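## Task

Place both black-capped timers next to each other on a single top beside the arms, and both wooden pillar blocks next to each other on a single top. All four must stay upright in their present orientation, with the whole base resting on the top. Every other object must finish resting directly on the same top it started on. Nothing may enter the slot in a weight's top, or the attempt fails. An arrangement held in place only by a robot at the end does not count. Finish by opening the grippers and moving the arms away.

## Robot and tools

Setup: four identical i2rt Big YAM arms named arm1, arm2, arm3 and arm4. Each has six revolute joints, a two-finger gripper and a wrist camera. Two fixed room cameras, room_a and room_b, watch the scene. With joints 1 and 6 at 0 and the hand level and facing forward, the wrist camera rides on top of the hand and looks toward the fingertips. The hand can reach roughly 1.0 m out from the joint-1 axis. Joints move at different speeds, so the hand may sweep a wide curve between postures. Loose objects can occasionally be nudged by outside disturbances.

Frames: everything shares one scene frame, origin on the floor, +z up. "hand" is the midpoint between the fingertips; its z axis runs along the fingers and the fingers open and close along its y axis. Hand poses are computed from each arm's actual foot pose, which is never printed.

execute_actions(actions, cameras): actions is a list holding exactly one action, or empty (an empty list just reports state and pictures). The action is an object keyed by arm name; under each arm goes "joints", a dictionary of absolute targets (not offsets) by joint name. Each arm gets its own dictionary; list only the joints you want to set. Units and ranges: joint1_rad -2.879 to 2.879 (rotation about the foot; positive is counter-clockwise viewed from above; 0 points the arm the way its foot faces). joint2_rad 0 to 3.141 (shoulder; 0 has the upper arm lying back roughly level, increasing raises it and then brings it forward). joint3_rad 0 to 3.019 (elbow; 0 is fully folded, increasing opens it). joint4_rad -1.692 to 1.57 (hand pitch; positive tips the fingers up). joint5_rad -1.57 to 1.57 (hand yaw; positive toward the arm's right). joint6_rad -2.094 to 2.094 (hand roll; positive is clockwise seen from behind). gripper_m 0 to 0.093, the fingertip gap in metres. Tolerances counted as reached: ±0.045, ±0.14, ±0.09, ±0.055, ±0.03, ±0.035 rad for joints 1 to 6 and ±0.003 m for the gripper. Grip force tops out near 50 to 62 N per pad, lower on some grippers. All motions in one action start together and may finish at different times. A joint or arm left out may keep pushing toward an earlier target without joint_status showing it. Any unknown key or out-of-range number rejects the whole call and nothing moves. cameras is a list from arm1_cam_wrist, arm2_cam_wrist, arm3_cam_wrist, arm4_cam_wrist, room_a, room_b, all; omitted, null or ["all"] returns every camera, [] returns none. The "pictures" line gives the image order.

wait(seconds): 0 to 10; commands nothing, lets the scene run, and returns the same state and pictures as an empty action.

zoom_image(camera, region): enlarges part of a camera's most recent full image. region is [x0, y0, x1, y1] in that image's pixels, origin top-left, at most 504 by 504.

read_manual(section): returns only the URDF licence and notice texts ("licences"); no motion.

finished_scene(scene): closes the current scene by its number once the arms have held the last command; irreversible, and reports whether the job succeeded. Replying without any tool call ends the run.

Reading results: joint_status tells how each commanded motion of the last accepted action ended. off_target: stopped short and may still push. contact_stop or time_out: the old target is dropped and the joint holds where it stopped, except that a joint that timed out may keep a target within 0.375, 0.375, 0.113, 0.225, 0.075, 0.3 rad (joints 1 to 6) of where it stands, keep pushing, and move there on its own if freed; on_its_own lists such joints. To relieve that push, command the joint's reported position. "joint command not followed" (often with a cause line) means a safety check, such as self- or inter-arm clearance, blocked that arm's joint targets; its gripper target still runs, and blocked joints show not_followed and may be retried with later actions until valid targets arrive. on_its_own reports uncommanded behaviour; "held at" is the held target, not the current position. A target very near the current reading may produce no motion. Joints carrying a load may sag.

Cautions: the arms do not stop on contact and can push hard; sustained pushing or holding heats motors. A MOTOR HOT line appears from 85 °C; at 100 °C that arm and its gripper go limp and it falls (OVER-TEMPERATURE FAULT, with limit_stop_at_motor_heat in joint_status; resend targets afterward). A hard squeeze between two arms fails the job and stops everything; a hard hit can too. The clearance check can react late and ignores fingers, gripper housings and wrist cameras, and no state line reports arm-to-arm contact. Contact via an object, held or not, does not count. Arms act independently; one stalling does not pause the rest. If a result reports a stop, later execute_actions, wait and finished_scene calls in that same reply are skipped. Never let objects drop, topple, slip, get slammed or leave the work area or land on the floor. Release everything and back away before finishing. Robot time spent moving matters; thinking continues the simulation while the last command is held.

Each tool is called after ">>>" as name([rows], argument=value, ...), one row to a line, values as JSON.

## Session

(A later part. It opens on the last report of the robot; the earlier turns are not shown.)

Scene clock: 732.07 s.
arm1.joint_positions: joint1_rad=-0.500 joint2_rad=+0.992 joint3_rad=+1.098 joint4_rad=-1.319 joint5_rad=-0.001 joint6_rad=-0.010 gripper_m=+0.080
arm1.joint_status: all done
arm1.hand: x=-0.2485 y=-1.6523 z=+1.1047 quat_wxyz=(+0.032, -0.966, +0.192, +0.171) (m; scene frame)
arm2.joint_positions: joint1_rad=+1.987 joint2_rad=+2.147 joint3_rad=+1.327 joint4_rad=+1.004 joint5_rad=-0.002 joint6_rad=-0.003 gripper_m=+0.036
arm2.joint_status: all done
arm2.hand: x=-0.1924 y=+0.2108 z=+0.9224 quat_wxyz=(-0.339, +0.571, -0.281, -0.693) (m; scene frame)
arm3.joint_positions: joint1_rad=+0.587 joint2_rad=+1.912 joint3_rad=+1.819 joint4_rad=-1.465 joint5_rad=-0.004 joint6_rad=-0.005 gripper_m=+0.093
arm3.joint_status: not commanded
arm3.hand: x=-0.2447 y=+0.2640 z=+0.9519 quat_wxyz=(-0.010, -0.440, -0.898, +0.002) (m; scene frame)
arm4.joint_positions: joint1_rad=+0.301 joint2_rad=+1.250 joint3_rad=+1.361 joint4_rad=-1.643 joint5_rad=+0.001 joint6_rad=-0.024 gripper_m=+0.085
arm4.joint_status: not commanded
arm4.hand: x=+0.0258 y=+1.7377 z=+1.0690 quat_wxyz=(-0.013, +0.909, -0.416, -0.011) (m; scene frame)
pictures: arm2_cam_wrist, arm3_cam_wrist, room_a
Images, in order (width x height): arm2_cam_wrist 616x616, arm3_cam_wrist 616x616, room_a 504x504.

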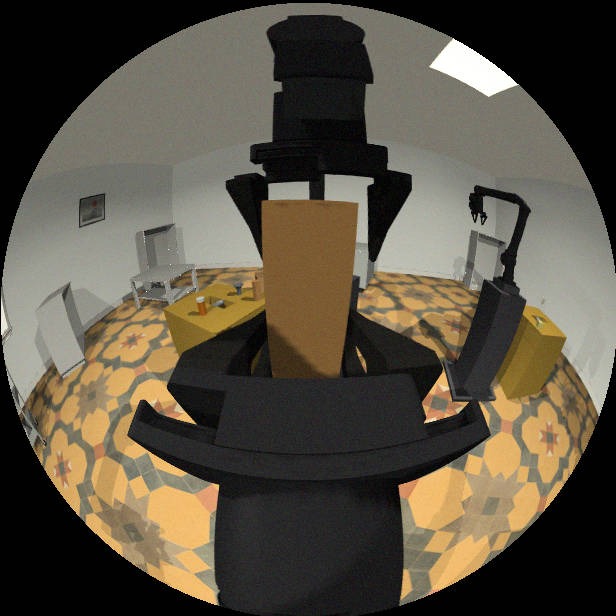

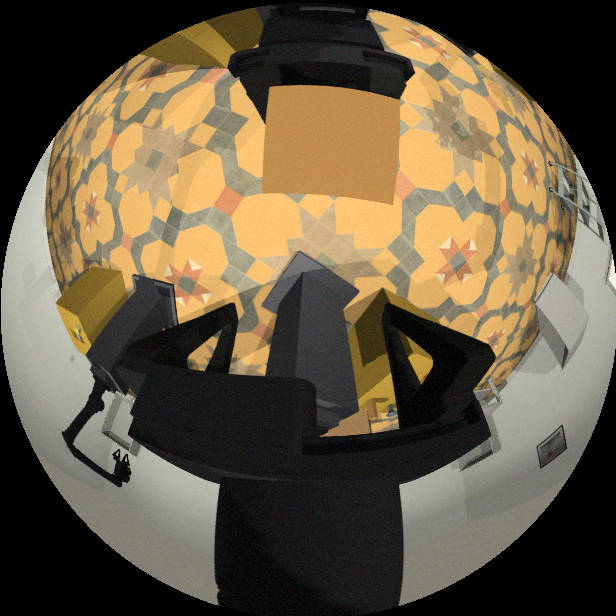

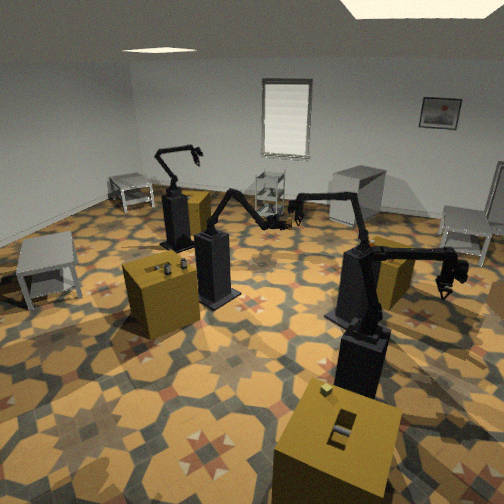

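>>> execute_actions([
  {"arm2":{"joints":{"joint1_rad":2.0,"joint2_rad":2.25,"joint3_rad":1.495,"joint4_rad":0.96}}},
], cameras=["arm3_cam_wrist"])

>>> execute_actions([
  {"arm2":{"joints":{"joint2_rad":2.335,"joint3_rad":1.68,"joint4_rad":0.868}}},
], cameras=["arm2_cam_wrist","arm3_cam_wrist"])

Scene clock: 746.87 s.
arm1.joint_positions: joint1_rad=-0.500 joint2_rad=+0.992 joint3_rad=+1.098 joint4_rad=-1.319 joint5_rad=-0.001 joint6_rad=-0.010 gripper_m=+0.080
arm1.joint_status: not commanded
arm1.hand: x=-0.2485 y=-1.6523 z=+1.1047 quat_wxyz=(+0.032, -0.966, +0.192, +0.171) (m; scene frame)
arm2.joint_positions: joint1_rad=+1.988 joint2_rad=+2.251 joint3_rad=+1.447 joint4_rad=+0.961 joint5_rad=-0.002 joint6_rad=-0.003 gripper_m=+0.036
arm2.joint_status: all done
arm2.hand: x=-0.2132 y=+0.2370 z=+0.8920 quat_wxyz=(-0.336, +0.580, -0.285, -0.686) (m; scene frame)
arm3.joint_positions: joint1_rad=+0.587 joint2_rad=+1.912 joint3_rad=+1.819 joint4_rad=-1.465 joint5_rad=-0.004 joint6_rad=-0.005 gripper_m=+0.093
arm3.joint_status: not commanded
arm3.hand: x=-0.2447 y=+0.2640 z=+0.9519 quat_wxyz=(-0.010, -0.440, -0.898, +0.002) (m; scene frame)
arm4.joint_positions: joint1_rad=+0.301 joint2_rad=+1.250 joint3_rad=+1.361 joint4_rad=-1.643 joint5_rad=+0.001 joint6_rad=-0.024 gripper_m=+0.085
arm4.joint_status: not commanded
arm4.hand: x=+0.0258 y=+1.7377 z=+1.0690 quat_wxyz=(-0.013, +0.909, -0.416, -0.011) (m; scene frame)
pictures: arm3_cam_wrist
Images, in order (width x height): arm3_cam_wrist 616x616.

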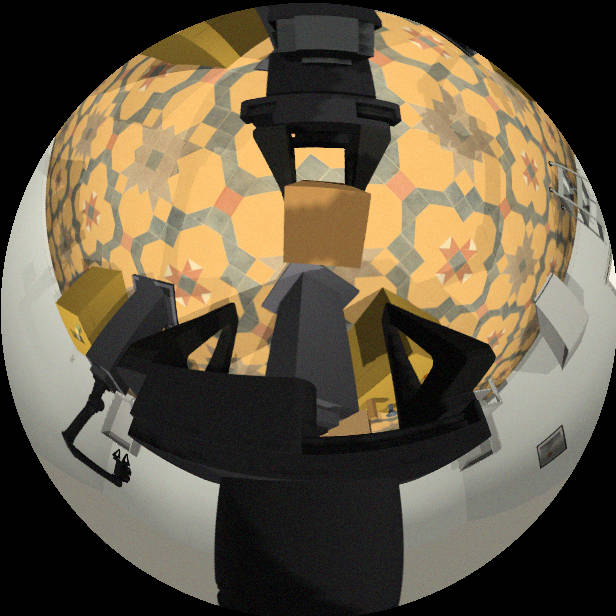

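Scene clock: 747.80 s.
arm1.joint_positions: joint1_rad=-0.500 joint2_rad=+0.992 joint3_rad=+1.098 joint4_rad=-1.319 joint5_rad=-0.001 joint6_rad=-0.010 gripper_m=+0.080
arm1.joint_status: not commanded
arm1.hand: x=-0.2485 y=-1.6523 z=+1.1047 quat_wxyz=(+0.032, -0.966, +0.192, +0.171) (m; scene frame)
arm2.joint_positions: joint1_rad=+1.988 joint2_rad=+2.333 joint3_rad=+1.633 joint4_rad=+0.871 joint5_rad=-0.002 joint6_rad=-0.003 gripper_m=+0.036
arm2.joint_status: all done
arm2.hand: x=-0.2414 y=+0.2735 z=+0.8996 quat_wxyz=(-0.338, +0.575, -0.283, -0.690) (m; scene frame)
arm3.joint_positions: joint1_rad=+0.587 joint2_rad=+1.912 joint3_rad=+1.819 joint4_rad=-1.465 joint5_rad=-0.004 joint6_rad=-0.005 gripper_m=+0.093
arm3.joint_status: not commanded
arm3.hand: x=-0.2447 y=+0.2640 z=+0.9519 quat_wxyz=(-0.010, -0.440, -0.898, +0.002) (m; scene frame)
arm4.joint_positions: joint1_rad=+0.301 joint2_rad=+1.250 joint3_rad=+1.361 joint4_rad=-1.643 joint5_rad=+0.001 joint6_rad=-0.024 gripper_m=+0.085
arm4.joint_status: not commanded
arm4.hand: x=+0.0258 y=+1.7377 z=+1.0690 quat_wxyz=(-0.013, +0.909, -0.416, -0.011) (m; scene frame)
pictures: arm2_cam_wrist, arm3_cam_wrist
Images, in order (width x height): arm2_cam_wrist 616x616, arm3_cam_wrist 616x616.

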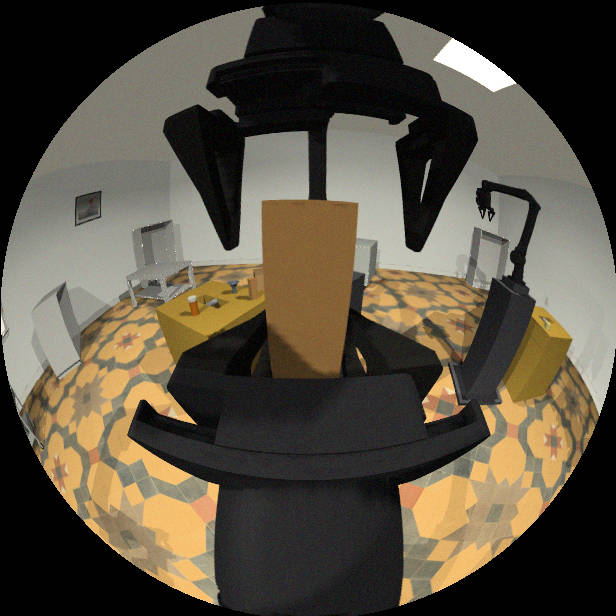

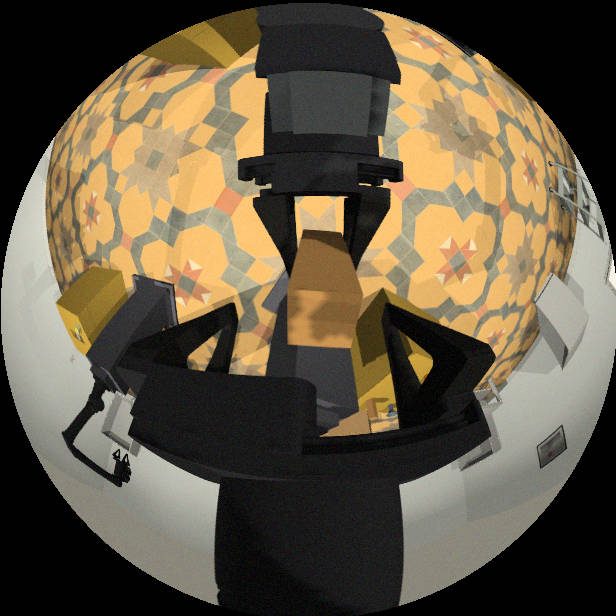

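>>> execute_actions([
  {"arm2":{"joints":{"joint1_rad":2.012,"joint3_rad":1.705}}},
], cameras=["arm2_cam_wrist","arm3_cam_wrist"])

Scene clock: 757.17 s.
arm1.joint_positions: joint1_rad=-0.500 joint2_rad=+0.992 joint3_rad=+1.098 joint4_rad=-1.319 joint5_rad=-0.001 joint6_rad=-0.010 gripper_m=+0.080
arm1.joint_status: not commanded
arm1.hand: x=-0.2485 y=-1.6523 z=+1.1047 quat_wxyz=(+0.032, -0.966, +0.192, +0.171) (m; scene frame)
arm2.joint_positions: joint1_rad=+2.005 joint2_rad=+2.333 joint3_rad=+1.656 joint4_rad=+0.871 joint5_rad=-0.002 joint6_rad=-0.003 gripper_m=+0.036
arm2.joint_status: all done
arm2.hand: x=-0.2559 y=+0.2679 z=+0.9122 quat_wxyz=(-0.335, +0.569, -0.274, -0.699) (m; scene frame)
arm3.joint_positions: joint1_rad=+0.587 joint2_rad=+1.912 joint3_rad=+1.819 joint4_rad=-1.465 joint5_rad=-0.004 joint6_rad=-0.005 gripper_m=+0.093
arm3.joint_status: not commanded
arm3.hand: x=-0.2447 y=+0.2640 z=+0.9519 quat_wxyz=(-0.010, -0.440, -0.898, +0.002) (m; scene frame)
arm4.joint_positions: joint1_rad=+0.301 joint2_rad=+1.250 joint3_rad=+1.361 joint4_rad=-1.643 joint5_rad=+0.001 joint6_rad=-0.024 gripper_m=+0.085
arm4.joint_status: not commanded
arm4.hand: x=+0.0258 y=+1.7377 z=+1.0690 quat_wxyz=(-0.013, +0.909, -0.416, -0.011) (m; scene frame)
pictures: arm2_cam_wrist, arm3_cam_wrist
Images, in order (width x height): arm2_cam_wrist 616x616, arm3_cam_wrist 616x616.

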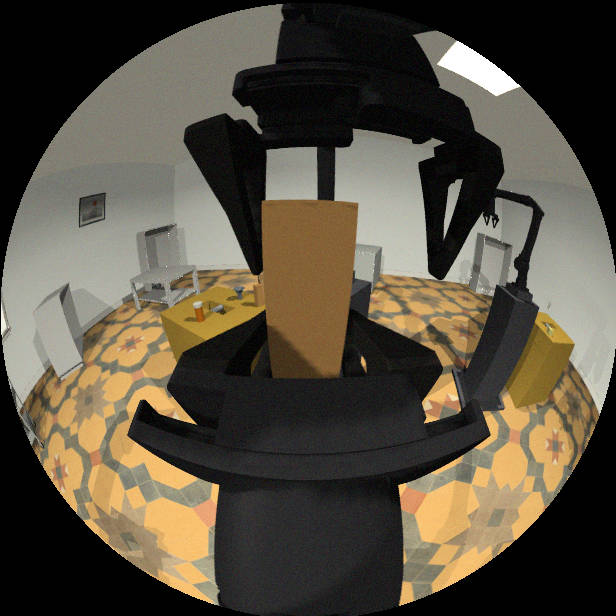

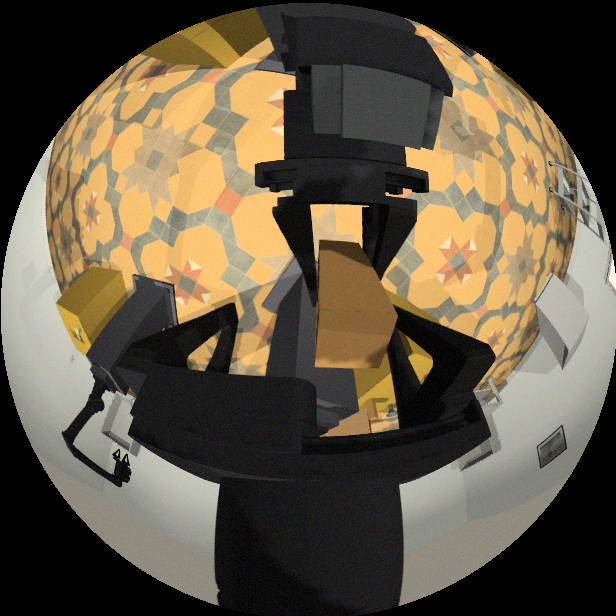

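>>> execute_actions([
  {"arm2":{"joints":{"joint1_rad":1.972}}},
], cameras=["arm3_cam_wrist"])

Scene clock: 764.07 s.
arm1.joint_positions: joint1_rad=-0.500 joint2_rad=+0.992 joint3_rad=+1.098 joint4_rad=-1.319 joint5_rad=-0.001 joint6_rad=-0.010 gripper_m=+0.080
arm1.joint_status: not commanded
arm1.hand: x=-0.2485 y=-1.6523 z=+1.1047 quat_wxyz=(+0.032, -0.966, +0.192, +0.171) (m; scene frame)
arm2.joint_positions: joint1_rad=+1.976 joint2_rad=+2.333 joint3_rad=+1.656 joint4_rad=+0.871 joint5_rad=-0.002 joint6_rad=-0.003 gripper_m=+0.036
arm2.joint_status: all done
arm2.hand: x=-0.2356 y=+0.2836 z=+0.9121 quat_wxyz=(-0.345, +0.565, -0.282, -0.694) (m; scene frame)
arm3.joint_positions: joint1_rad=+0.587 joint2_rad=+1.912 joint3_rad=+1.819 joint4_rad=-1.465 joint5_rad=-0.004 joint6_rad=-0.005 gripper_m=+0.093
arm3.joint_status: not commanded
arm3.hand: x=-0.2447 y=+0.2640 z=+0.9519 quat_wxyz=(-0.010, -0.440, -0.898, +0.002) (m; scene frame)
arm4.joint_positions: joint1_rad=+0.301 joint2_rad=+1.250 joint3_rad=+1.361 joint4_rad=-1.643 joint5_rad=+0.001 joint6_rad=-0.024 gripper_m=+0.085
arm4.joint_status: not commanded
arm4.hand: x=+0.0258 y=+1.7377 z=+1.0690 quat_wxyz=(-0.013, +0.909, -0.416, -0.011) (m; scene frame)
pictures: arm3_cam_wrist
Images, in order (width x height): arm3_cam_wrist 616x616.

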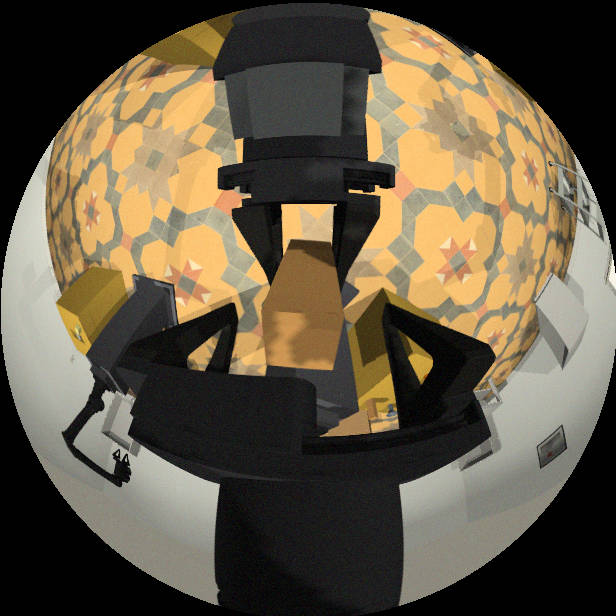

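>>> execute_actions([
  {"arm3":{"joints":{"gripper_m":0.02}}},
], cameras=["arm3_cam_wrist","arm2_cam_wrist"])

Scene clock: 779.10 s.
arm1.joint_positions: joint1_rad=-0.500 joint2_rad=+0.992 joint3_rad=+1.098 joint4_rad=-1.319 joint5_rad=-0.001 joint6_rad=-0.010 gripper_m=+0.080
arm1.joint_status: not commanded
arm1.hand: x=-0.2485 y=-1.6523 z=+1.1047 quat_wxyz=(+0.032, -0.966, +0.192, +0.171) (m; scene frame)
arm2.joint_positions: joint1_rad=+1.977 joint2_rad=+2.333 joint3_rad=+1.657 joint4_rad=+0.869 joint5_rad=-0.004 joint6_rad=-0.003 gripper_m=+0.035
arm2.joint_status: not commanded
arm2.hand: x=-0.2371 y=+0.2828 z=+0.9123 quat_wxyz=(-0.344, +0.566, -0.281, -0.694) (m; scene frame)
arm3.joint_positions: joint1_rad=+0.589 joint2_rad=+1.913 joint3_rad=+1.820 joint4_rad=-1.467 joint5_rad=-0.005 joint6_rad=-0.004 gripper_m=+0.035
arm3.joint_status: gripper_m off_target (ended at +0.035, target +0.020)
arm3.hand: x=-0.2439 y=+0.2649 z=+0.9516 quat_wxyz=(-0.009, -0.439, -0.898, +0.001) (m; scene frame)
arm4.joint_positions: joint1_rad=+0.301 joint2_rad=+1.250 joint3_rad=+1.361 joint4_rad=-1.643 joint5_rad=+0.001 joint6_rad=-0.024 gripper_m=+0.085
arm4.joint_status: not commanded
arm4.hand: x=+0.0258 y=+1.7377 z=+1.0690 quat_wxyz=(-0.013, +0.909, -0.416, -0.011) (m; scene frame)
pictures: arm2_cam_wrist, arm3_cam_wrist
Images, in order (width x height): arm2_cam_wrist 616x616, arm3_cam_wrist 616x616.

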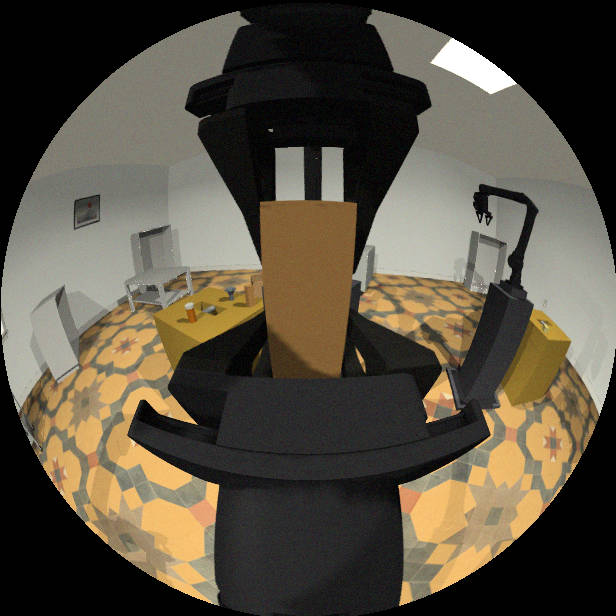

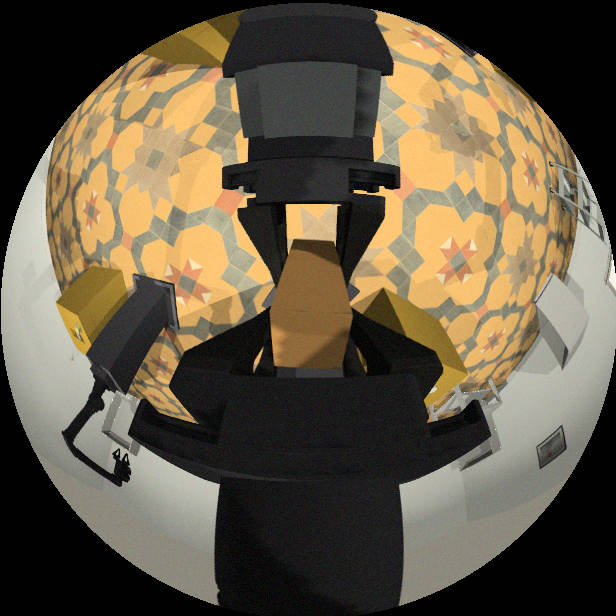

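>>> execute_actions([
  {"arm2":{"joints":{"gripper_m":0.093}}},
], cameras=[])

>>> execute_actions([
  {"arm2":{"joints":{"joint3_rad":1.2}}},
], cameras=[])

>>> execute_actions([
  {"arm3":{"joints":{"joint1_rad":-1.358,"joint2_rad":1.56,"joint3_rad":1.15,"joint4_rad":-1.14}},"arm2":{"joints":{"joint2_rad":1.6,"joint3_rad":0.7,"joint4_rad":0.3}}},
], cameras=[])

>>> execute_actions([
  {"arm3":{"joints":{"joint2_rad":1.845,"joint3_rad":1.0,"joint4_rad":-0.69}}},
], cameras=["arm3_cam_wrist","room_b","room_a"])

Scene clock: 794.83 s.
arm1.joint_positions: joint1_rad=-0.500 joint2_rad=+0.992 joint3_rad=+1.098 joint4_rad=-1.319 joint5_rad=-0.001 joint6_rad=-0.010 gripper_m=+0.080
arm1.joint_status: not commanded
arm1.hand: x=-0.2485 y=-1.6523 z=+1.1047 quat_wxyz=(+0.032, -0.966, +0.192, +0.171) (m; scene frame)
arm2.joint_positions: joint1_rad=+1.977 joint2_rad=+2.333 joint3_rad=+1.659 joint4_rad=+0.869 joint5_rad=-0.002 joint6_rad=-0.003 gripper_m=+0.093
arm2.joint_status: all done
arm2.hand: x=-0.2371 y=+0.2833 z=+0.9135 quat_wxyz=(-0.345, +0.565, -0.281, -0.695) (m; scene frame)
arm3.joint_positions: joint1_rad=+0.589 joint2_rad=+1.915 joint3_rad=+1.820 joint4_rad=-1.467 joint5_rad=-0.004 joint6_rad=-0.004 gripper_m=+0.035
arm3.joint_status: not commanded
arm3.hand: x=-0.2440 y=+0.2646 z=+0.9500 quat_wxyz=(-0.008, -0.439, -0.898, +0.001) (m; scene frame)
arm4.joint_positions: joint1_rad=+0.301 joint2_rad=+1.250 joint3_rad=+1.361 joint4_rad=-1.643 joint5_rad=+0.001 joint6_rad=-0.024 gripper_m=+0.085
arm4.joint_status: not commanded
arm4.hand: x=+0.0258 y=+1.7377 z=+1.0690 quat_wxyz=(-0.013, +0.909, -0.416, -0.011) (m; scene frame)
pictures: none
No camera images: the call's "cameras" was empty. Leave "cameras" out to get every camera's image.

Scene clock: 796.10 s.
arm1.joint_positions: joint1_rad=-0.500 joint2_rad=+0.992 joint3_rad=+1.098 joint4_rad=-1.319 joint5_rad=-0.001 joint6_rad=-0.010 gripper_m=+0.080
arm1.joint_status: not commanded
arm1.hand: x=-0.2485 y=-1.6523 z=+1.1047 quat_wxyz=(+0.032, -0.966, +0.192, +0.171) (m; scene frame)
arm2.joint_positions: joint1_rad=+1.977 joint2_rad=+2.335 joint3_rad=+1.192 joint4_rad=+0.869 joint5_rad=-0.002 joint6_rad=-0.003 gripper_m=+0.093
arm2.joint_status: all done
arm2.hand: x=-0.1522 y=+0.1692 z=+0.6877 quat_wxyz=(-0.269, +0.711, -0.354, -0.544) (m; scene frame)
arm3.joint_positions: joint1_rad=+0.589 joint2_rad=+1.915 joint3_rad=+1.820 joint4_rad=-1.467 joint5_rad=-0.004 joint6_rad=-0.004 gripper_m=+0.035
arm3.joint_status: not commanded
arm3.hand: x=-0.2440 y=+0.2646 z=+0.9500 quat_wxyz=(-0.008, -0.439, -0.898, +0.001) (m; scene frame)
arm4.joint_positions: joint1_rad=+0.301 joint2_rad=+1.250 joint3_rad=+1.361 joint4_rad=-1.643 joint5_rad=+0.001 joint6_rad=-0.024 gripper_m=+0.085
arm4.joint_status: not commanded
arm4.hand: x=+0.0258 y=+1.7377 z=+1.0690 quat_wxyz=(-0.013, +0.909, -0.416, -0.011) (m; scene frame)
pictures: none
No camera images: the call's "cameras" was empty. Leave "cameras" out to get every camera's image.

Scene clock: 798.17 s.
arm1.joint_positions: joint1_rad=-0.500 joint2_rad=+0.992 joint3_rad=+1.098 joint4_rad=-1.319 joint5_rad=-0.001 joint6_rad=-0.010 gripper_m=+0.080
arm1.joint_status: not commanded
arm1.hand: x=-0.2485 y=-1.6523 z=+1.1047 quat_wxyz=(+0.032, -0.966, +0.192, +0.171) (m; scene frame)
arm2.joint_positions: joint1_rad=+1.977 joint2_rad=+1.596 joint3_rad=+0.703 joint4_rad=+0.309 joint5_rad=-0.002 joint6_rad=-0.003 gripper_m=+0.093
arm2.joint_status: all done
arm2.hand: x=-0.0400 y=+0.0217 z=+0.8179 quat_wxyz=(-0.211, +0.787, -0.391, -0.429) (m; scene frame)
arm3.joint_positions: joint1_rad=-1.358 joint2_rad=+1.578 joint3_rad=+1.141 joint4_rad=-1.147 joint5_rad=+0.000 joint6_rad=-0.004 gripper_m=+0.035
arm3.joint_status: all done
arm3.hand: x=-1.0262 y=+0.6165 z=+0.8645 quat_wxyz=(-0.001, -0.990, -0.142, -0.008) (m; scene frame)
arm4.joint_positions: joint1_rad=+0.301 joint2_rad=+1.250 joint3_rad=+1.361 joint4_rad=-1.643 joint5_rad=+0.001 joint6_rad=-0.024 gripper_m=+0.085
arm4.joint_status: not commanded
arm4.hand: x=+0.0258 y=+1.7377 z=+1.0690 quat_wxyz=(-0.013, +0.909, -0.416, -0.011) (m; scene frame)
pictures: none
No camera images: the call's "cameras" was empty. Leave "cameras" out to get every camera's image.

Scene clock: 799.37 s.
arm1.joint_positions: joint1_rad=-0.500 joint2_rad=+0.992 joint3_rad=+1.098 joint4_rad=-1.319 joint5_rad=-0.001 joint6_rad=-0.010 gripper_m=+0.080
arm1.joint_status: not commanded
arm1.hand: x=-0.2485 y=-1.6523 z=+1.1047 quat_wxyz=(+0.032, -0.966, +0.192, +0.171) (m; scene frame)
arm2.joint_positions: joint1_rad=+1.977 joint2_rad=+1.596 joint3_rad=+0.703 joint4_rad=+0.309 joint5_rad=-0.002 joint6_rad=-0.003 gripper_m=+0.093
arm2.joint_status: not commanded
arm2.hand: x=-0.0400 y=+0.0217 z=+0.8179 quat_wxyz=(-0.211, +0.787, -0.391, -0.429) (m; scene frame)
arm3.joint_positions: joint1_rad=-1.358 joint2_rad=+1.855 joint3_rad=+0.983 joint4_rad=-0.705 joint5_rad=+0.000 joint6_rad=-0.004 gripper_m=+0.035
arm3.joint_status: all done
arm3.hand: x=-1.0273 y=+0.6153 z=+0.6997 quat_wxyz=(-0.002, -0.990, -0.142, -0.005) (m; scene frame)
arm4.joint_positions: joint1_rad=+0.301 joint2_rad=+1.250 joint3_rad=+1.361 joint4_rad=-1.643 joint5_rad=+0.001 joint6_rad=-0.024 gripper_m=+0.085
arm4.joint_status: not commanded
arm4.hand: x=+0.0258 y=+1.7377 z=+1.0690 quat_wxyz=(-0.013, +0.909, -0.416, -0.011) (m; scene frame)
pictures: arm3_cam_wrist, room_a, room_b
Images, in order (width x height): arm3_cam_wrist 616x616, room_a 504x504, room_b 504x504.

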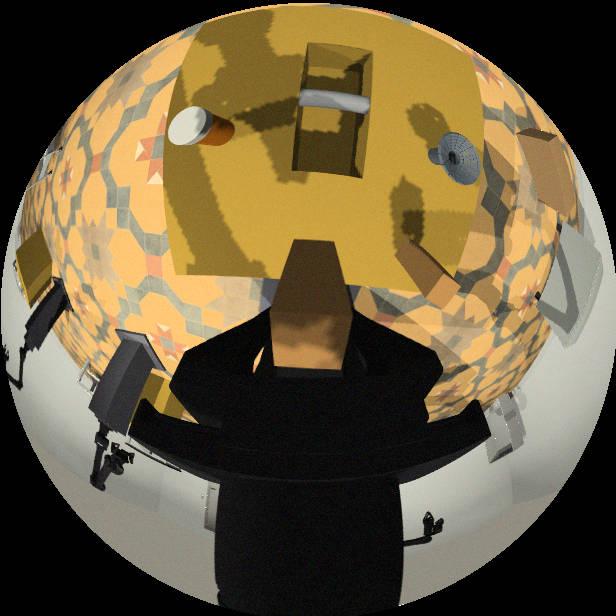

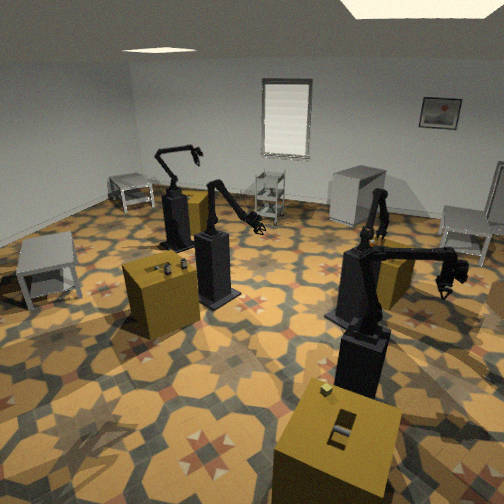

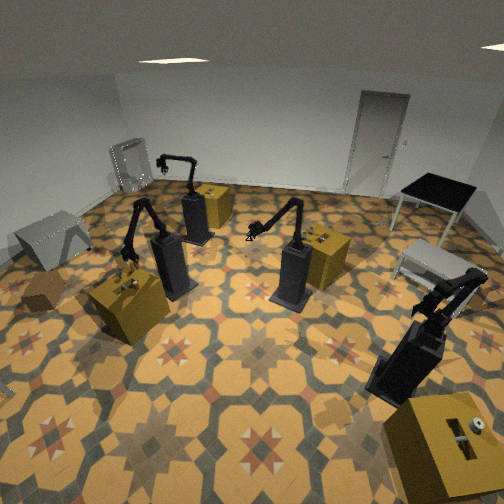

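>>> execute_actions([
  {"arm3":{"joints":{"joint2_rad":1.97,"joint4_rad":-0.565}}},
], cameras=["arm3_cam_wrist","room_b"])

>>> zoom_image(camera="room_b", region=[90, 230, 170, 310])

Scene clock: 815.40 s.
arm1.joint_positions: joint1_rad=-0.500 joint2_rad=+0.992 joint3_rad=+1.098 joint4_rad=-1.319 joint5_rad=-0.001 joint6_rad=-0.010 gripper_m=+0.080
arm1.joint_status: not commanded
arm1.hand: x=-0.2485 y=-1.6523 z=+1.1047 quat_wxyz=(+0.032, -0.966, +0.192, +0.171) (m; scene frame)
arm2.joint_positions: joint1_rad=+1.977 joint2_rad=+1.596 joint3_rad=+0.703 joint4_rad=+0.309 joint5_rad=-0.002 joint6_rad=-0.003 gripper_m=+0.093
arm2.joint_status: not commanded
arm2.hand: x=-0.0400 y=+0.0217 z=+0.8179 quat_wxyz=(-0.211, +0.787, -0.391, -0.429) (m; scene frame)
arm3.joint_positions: joint1_rad=-1.358 joint2_rad=+1.986 joint3_rad=+0.983 joint4_rad=-0.581 joint5_rad=+0.000 joint6_rad=-0.004 gripper_m=+0.035
arm3.joint_status: all done
arm3.hand: x=-1.0285 y=+0.6146 z=+0.6447 quat_wxyz=(-0.001, -0.990, -0.142, -0.009) (m; scene frame)
arm4.joint_positions: joint1_rad=+0.301 joint2_rad=+1.250 joint3_rad=+1.361 joint4_rad=-1.643 joint5_rad=+0.001 joint6_rad=-0.024 gripper_m=+0.085
arm4.joint_status: not commanded
arm4.hand: x=+0.0258 y=+1.7377 z=+1.0690 quat_wxyz=(-0.013, +0.909, -0.416, -0.011) (m; scene frame)
pictures: arm3_cam_wrist, room_b
Images, in order (width x height): arm3_cam_wrist 616x616, room_b 504x504.

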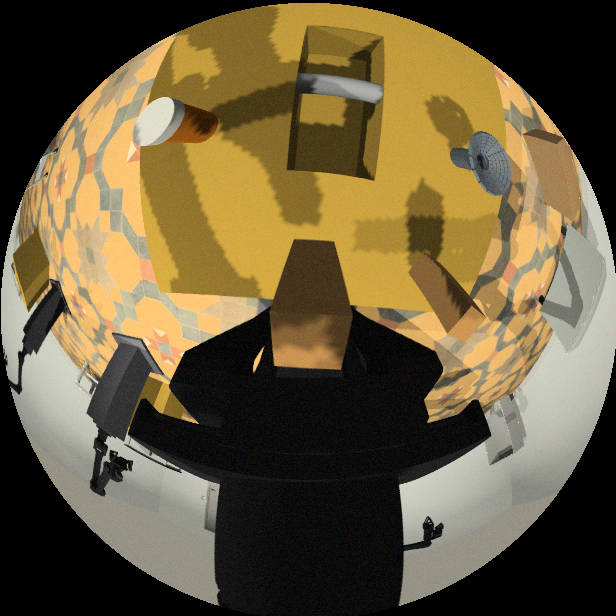

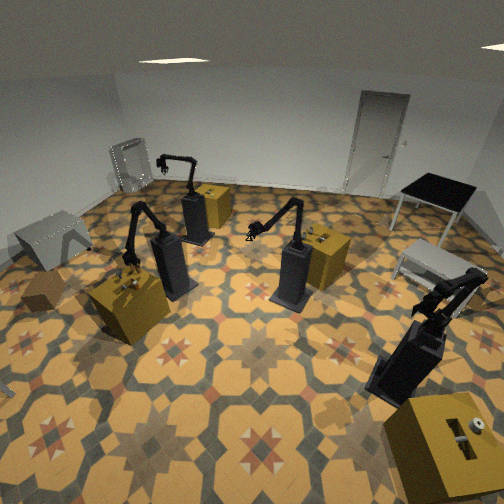

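Region (90, 230, 170, 310) of room_b's 504x504 image, scaled by 6.300, with more detail than that image has.

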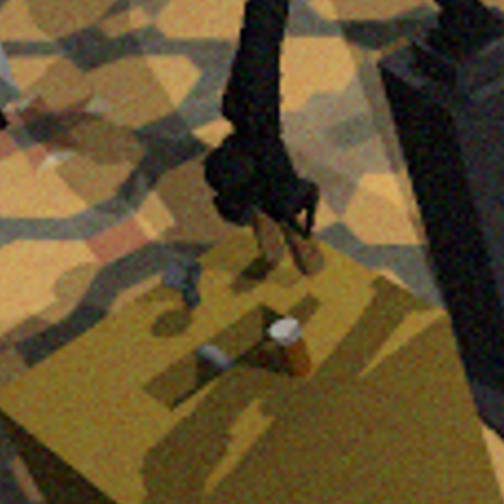

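>>> execute_actions([
  {"arm3":{"joints":{"joint2_rad":2.045,"joint3_rad":1.02,"joint4_rad":-0.505}}},
], cameras=["arm3_cam_wrist"])

Scene clock: 824.30 s.
arm1.joint_positions: joint1_rad=-0.500 joint2_rad=+0.992 joint3_rad=+1.098 joint4_rad=-1.319 joint5_rad=-0.001 joint6_rad=-0.010 gripper_m=+0.080
arm1.joint_status: not commanded
arm1.hand: x=-0.2485 y=-1.6523 z=+1.1047 quat_wxyz=(+0.032, -0.966, +0.192, +0.171) (m; scene frame)
arm2.joint_positions: joint1_rad=+1.977 joint2_rad=+1.596 joint3_rad=+0.703 joint4_rad=+0.309 joint5_rad=-0.002 joint6_rad=-0.003 gripper_m=+0.093
arm2.joint_status: not commanded
arm2.hand: x=-0.0400 y=+0.0217 z=+0.8179 quat_wxyz=(-0.211, +0.787, -0.391, -0.429) (m; scene frame)
arm3.joint_positions: joint1_rad=-1.358 joint2_rad=+2.052 joint3_rad=+0.992 joint4_rad=-0.520 joint5_rad=+0.000 joint6_rad=-0.004 gripper_m=+0.035
arm3.joint_status: all done
arm3.hand: x=-1.0309 y=+0.6138 z=+0.6187 quat_wxyz=(-0.001, -0.990, -0.142, -0.007) (m; scene frame)
arm4.joint_positions: joint1_rad=+0.301 joint2_rad=+1.250 joint3_rad=+1.361 joint4_rad=-1.643 joint5_rad=+0.001 joint6_rad=-0.024 gripper_m=+0.085
arm4.joint_status: not commanded
arm4.hand: x=+0.0258 y=+1.7377 z=+1.0690 quat_wxyz=(-0.013, +0.909, -0.416, -0.011) (m; scene frame)
pictures: arm3_cam_wrist
Images, in order (width x height): arm3_cam_wrist 616x616.

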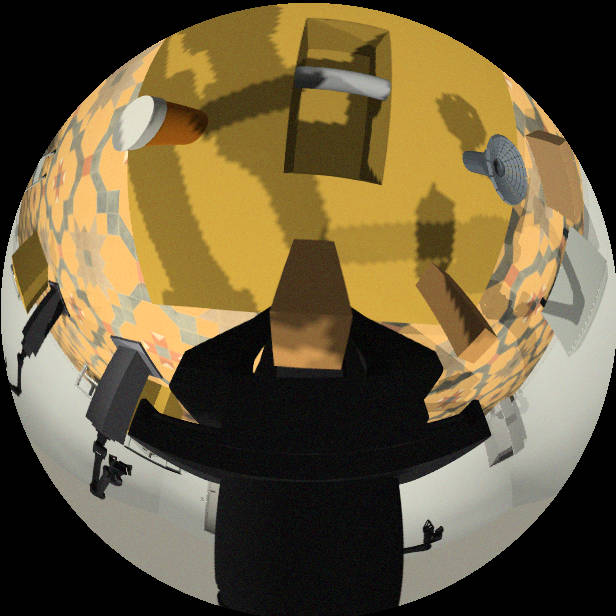

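>>> execute_actions([
  {"arm3":{"joints":{"joint2_rad":2.095,"joint4_rad":-0.47}}},
], cameras=["arm3_cam_wrist"])

Scene clock: 832.07 s.
arm1.joint_positions: joint1_rad=-0.500 joint2_rad=+0.992 joint3_rad=+1.098 joint4_rad=-1.319 joint5_rad=-0.001 joint6_rad=-0.010 gripper_m=+0.080
arm1.joint_status: not commanded
arm1.hand: x=-0.2485 y=-1.6523 z=+1.1047 quat_wxyz=(+0.032, -0.966, +0.192, +0.171) (m; scene frame)
arm2.joint_positions: joint1_rad=+1.977 joint2_rad=+1.596 joint3_rad=+0.703 joint4_rad=+0.309 joint5_rad=-0.002 joint6_rad=-0.003 gripper_m=+0.093
arm2.joint_status: not commanded
arm2.hand: x=-0.0400 y=+0.0217 z=+0.8179 quat_wxyz=(-0.211, +0.787, -0.391, -0.429) (m; scene frame)
arm3.joint_positions: joint1_rad=-1.358 joint2_rad=+2.097 joint3_rad=+0.994 joint4_rad=-0.485 joint5_rad=+0.001 joint6_rad=-0.004 gripper_m=+0.035
arm3.joint_status: all done
arm3.hand: x=-1.0283 y=+0.6145 z=+0.6003 quat_wxyz=(-0.001, -0.990, -0.142, -0.010) (m; scene frame)
arm4.joint_positions: joint1_rad=+0.301 joint2_rad=+1.250 joint3_rad=+1.361 joint4_rad=-1.643 joint5_rad=+0.001 joint6_rad=-0.024 gripper_m=+0.085
arm4.joint_status: not commanded
arm4.hand: x=+0.0258 y=+1.7377 z=+1.0690 quat_wxyz=(-0.013, +0.909, -0.416, -0.011) (m; scene frame)
pictures: arm3_cam_wrist
Images, in order (width x height): arm3_cam_wrist 616x616.

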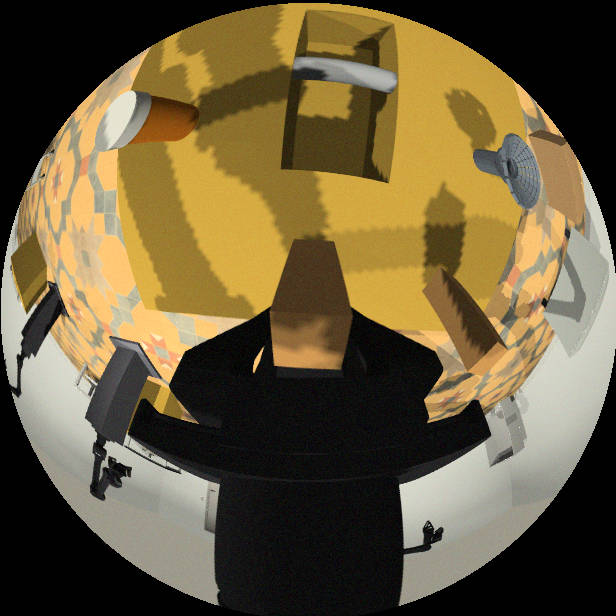

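>>> execute_actions([
  {"arm3":{"joints":{"joint2_rad":2.125,"joint4_rad":-0.445}}},
], cameras=[])

Scene clock: 838.03 s.
arm1.joint_positions: joint1_rad=-0.500 joint2_rad=+0.992 joint3_rad=+1.098 joint4_rad=-1.319 joint5_rad=-0.001 joint6_rad=-0.010 gripper_m=+0.080
arm1.joint_status: not commanded
arm1.hand: x=-0.2485 y=-1.6523 z=+1.1047 quat_wxyz=(+0.032, -0.966, +0.192, +0.171) (m; scene frame)
arm2.joint_positions: joint1_rad=+1.977 joint2_rad=+1.596 joint3_rad=+0.703 joint4_rad=+0.309 joint5_rad=-0.002 joint6_rad=-0.003 gripper_m=+0.093
arm2.joint_status: not commanded
arm2.hand: x=-0.0400 y=+0.0217 z=+0.8179 quat_wxyz=(-0.211, +0.787, -0.391, -0.429) (m; scene frame)
arm3.joint_positions: joint1_rad=-1.358 joint2_rad=+2.098 joint3_rad=+0.994 joint4_rad=-0.472 joint5_rad=+0.001 joint6_rad=-0.004 gripper_m=+0.035
arm3.joint_status: all done
arm3.hand: x=-1.0311 y=+0.6137 z=+0.5998 quat_wxyz=(-0.002, -0.990, -0.142, -0.004) (m; scene frame)
arm4.joint_positions: joint1_rad=+0.301 joint2_rad=+1.250 joint3_rad=+1.361 joint4_rad=-1.643 joint5_rad=+0.001 joint6_rad=-0.024 gripper_m=+0.085
arm4.joint_status: not commanded
arm4.hand: x=+0.0258 y=+1.7377 z=+1.0690 quat_wxyz=(-0.013, +0.909, -0.416, -0.011) (m; scene frame)
pictures: none
No camera images: the call's "cameras" was empty. Leave "cameras" out to get every camera's image.

>>> execute_actions([
  {"arm3":{"joints":{"joint2_rad":2.09,"joint4_rad":-0.465,"gripper_m":0.08}}},
], cameras=[])

>>> execute_actions([
  {"arm3":{"joints":{"joint2_rad":1.5,"joint4_rad":-1.05}}},
])

Scene clock: 844.63 s.
arm1.joint_positions: joint1_rad=-0.500 joint2_rad=+0.992 joint3_rad=+1.098 joint4_rad=-1.319 joint5_rad=-0.001 joint6_rad=-0.010 gripper_m=+0.080
arm1.joint_status: not commanded
arm1.hand: x=-0.2485 y=-1.6523 z=+1.1047 quat_wxyz=(+0.032, -0.966, +0.192, +0.171) (m; scene frame)
arm2.joint_positions: joint1_rad=+1.977 joint2_rad=+1.596 joint3_rad=+0.703 joint4_rad=+0.309 joint5_rad=-0.002 joint6_rad=-0.003 gripper_m=+0.093
arm2.joint_status: not commanded
arm2.hand: x=-0.0400 y=+0.0217 z=+0.8179 quat_wxyz=(-0.211, +0.787, -0.391, -0.429) (m; scene frame)
arm3.joint_positions: joint1_rad=-1.358 joint2_rad=+2.097 joint3_rad=+0.994 joint4_rad=-0.472 joint5_rad=+0.000 joint6_rad=-0.004 gripper_m=+0.080
arm3.joint_status: all done
arm3.hand: x=-1.0312 y=+0.6136 z=+0.6000 quat_wxyz=(-0.002, -0.990, -0.142, -0.004) (m; scene frame)
arm4.joint_positions: joint1_rad=+0.301 joint2_rad=+1.250 joint3_rad=+1.361 joint4_rad=-1.643 joint5_rad=+0.001 joint6_rad=-0.024 gripper_m=+0.085
arm4.joint_status: not commanded
arm4.hand: x=+0.0258 y=+1.7377 z=+1.0690 quat_wxyz=(-0.013, +0.909, -0.416, -0.011) (m; scene frame)
pictures: none
No camera images: the call's "cameras" was empty. Leave "cameras" out to get every camera's image.

Scene clock: 845.93 s.
arm1.joint_positions: joint1_rad=-0.500 joint2_rad=+0.992 joint3_rad=+1.098 joint4_rad=-1.319 joint5_rad=-0.001 joint6_rad=-0.010 gripper_m=+0.080
arm1.joint_status: not commanded
arm1.hand: x=-0.2485 y=-1.6523 z=+1.1047 quat_wxyz=(+0.032, -0.966, +0.192, +0.171) (m; scene frame)
arm2.joint_positions: joint1_rad=+1.977 joint2_rad=+1.596 joint3_rad=+0.703 joint4_rad=+0.309 joint5_rad=-0.002 joint6_rad=-0.003 gripper_m=+0.093
arm2.joint_status: not commanded
arm2.hand: x=-0.0400 y=+0.0217 z=+0.8179 quat_wxyz=(-0.211, +0.787, -0.391, -0.429) (m; scene frame)
arm3.joint_positions: joint1_rad=-1.358 joint2_rad=+1.492 joint3_rad=+0.994 joint4_rad=-1.035 joint5_rad=+0.000 joint6_rad=-0.004 gripper_m=+0.080
arm3.joint_status: all done
arm3.hand: x=-0.9966 y=+0.6249 z=+0.8484 quat_wxyz=(-0.005, -0.990, -0.142, +0.017) (m; scene frame)
arm4.joint_positions: joint1_rad=+0.301 joint2_rad=+1.250 joint3_rad=+1.361 joint4_rad=-1.643 joint5_rad=+0.001 joint6_rad=-0.024 gripper_m=+0.085
arm4.joint_status: not commanded
arm4.hand: x=+0.0258 y=+1.7377 z=+1.0690 quat_wxyz=(-0.013, +0.909, -0.416, -0.011) (m; scene frame)
pictures: arm1_cam_wrist, arm2_cam_wrist, arm3_cam_wrist, arm4_cam_wrist, room_a, room_b
Images, in order (width x height): arm1_cam_wrist 616x616, arm2_cam_wrist 616x616, arm3_cam_wrist 616x616, arm4_cam_wrist 616x616, room_a 504x504, room_b 504x504.

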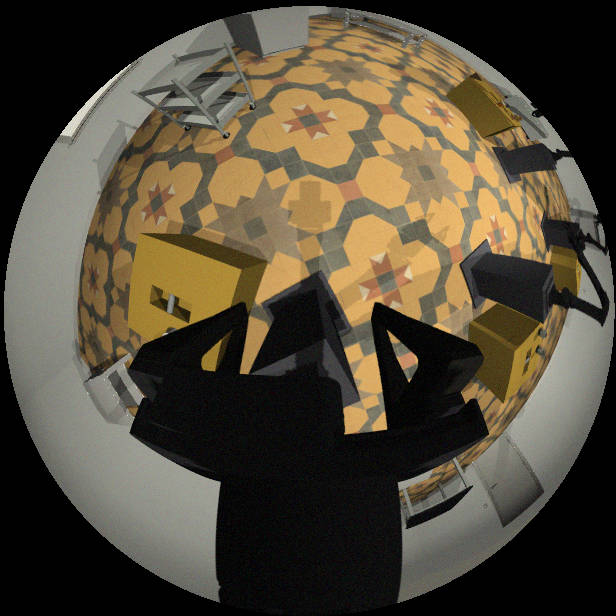

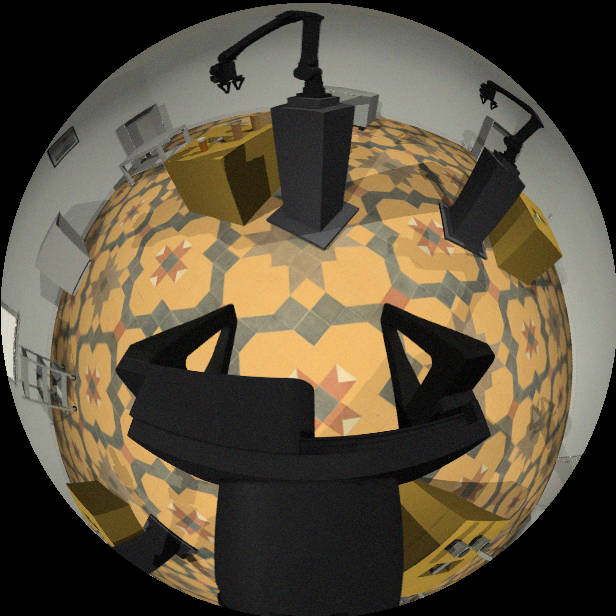

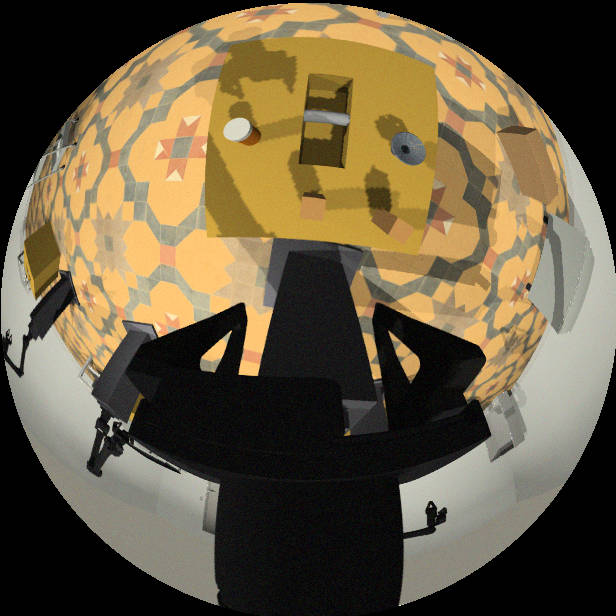

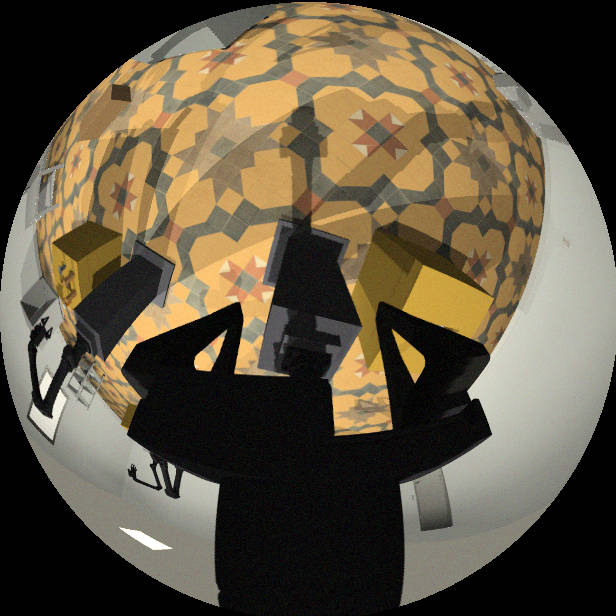

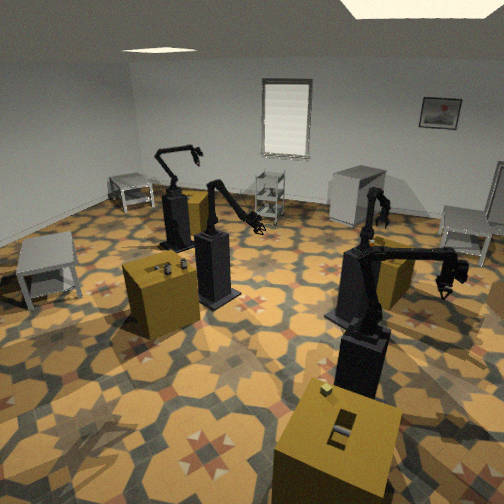

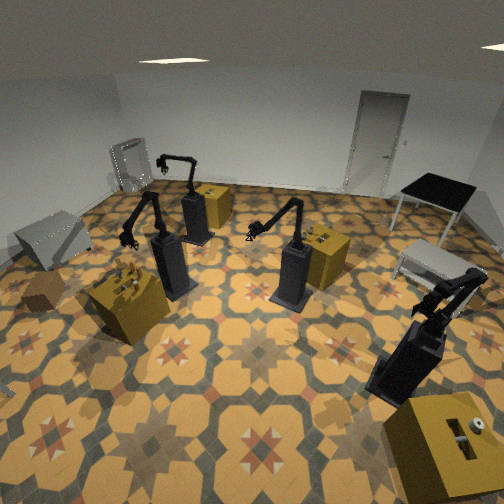

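>>> finished_scene(scene=1)

The scene is finished: the task was done.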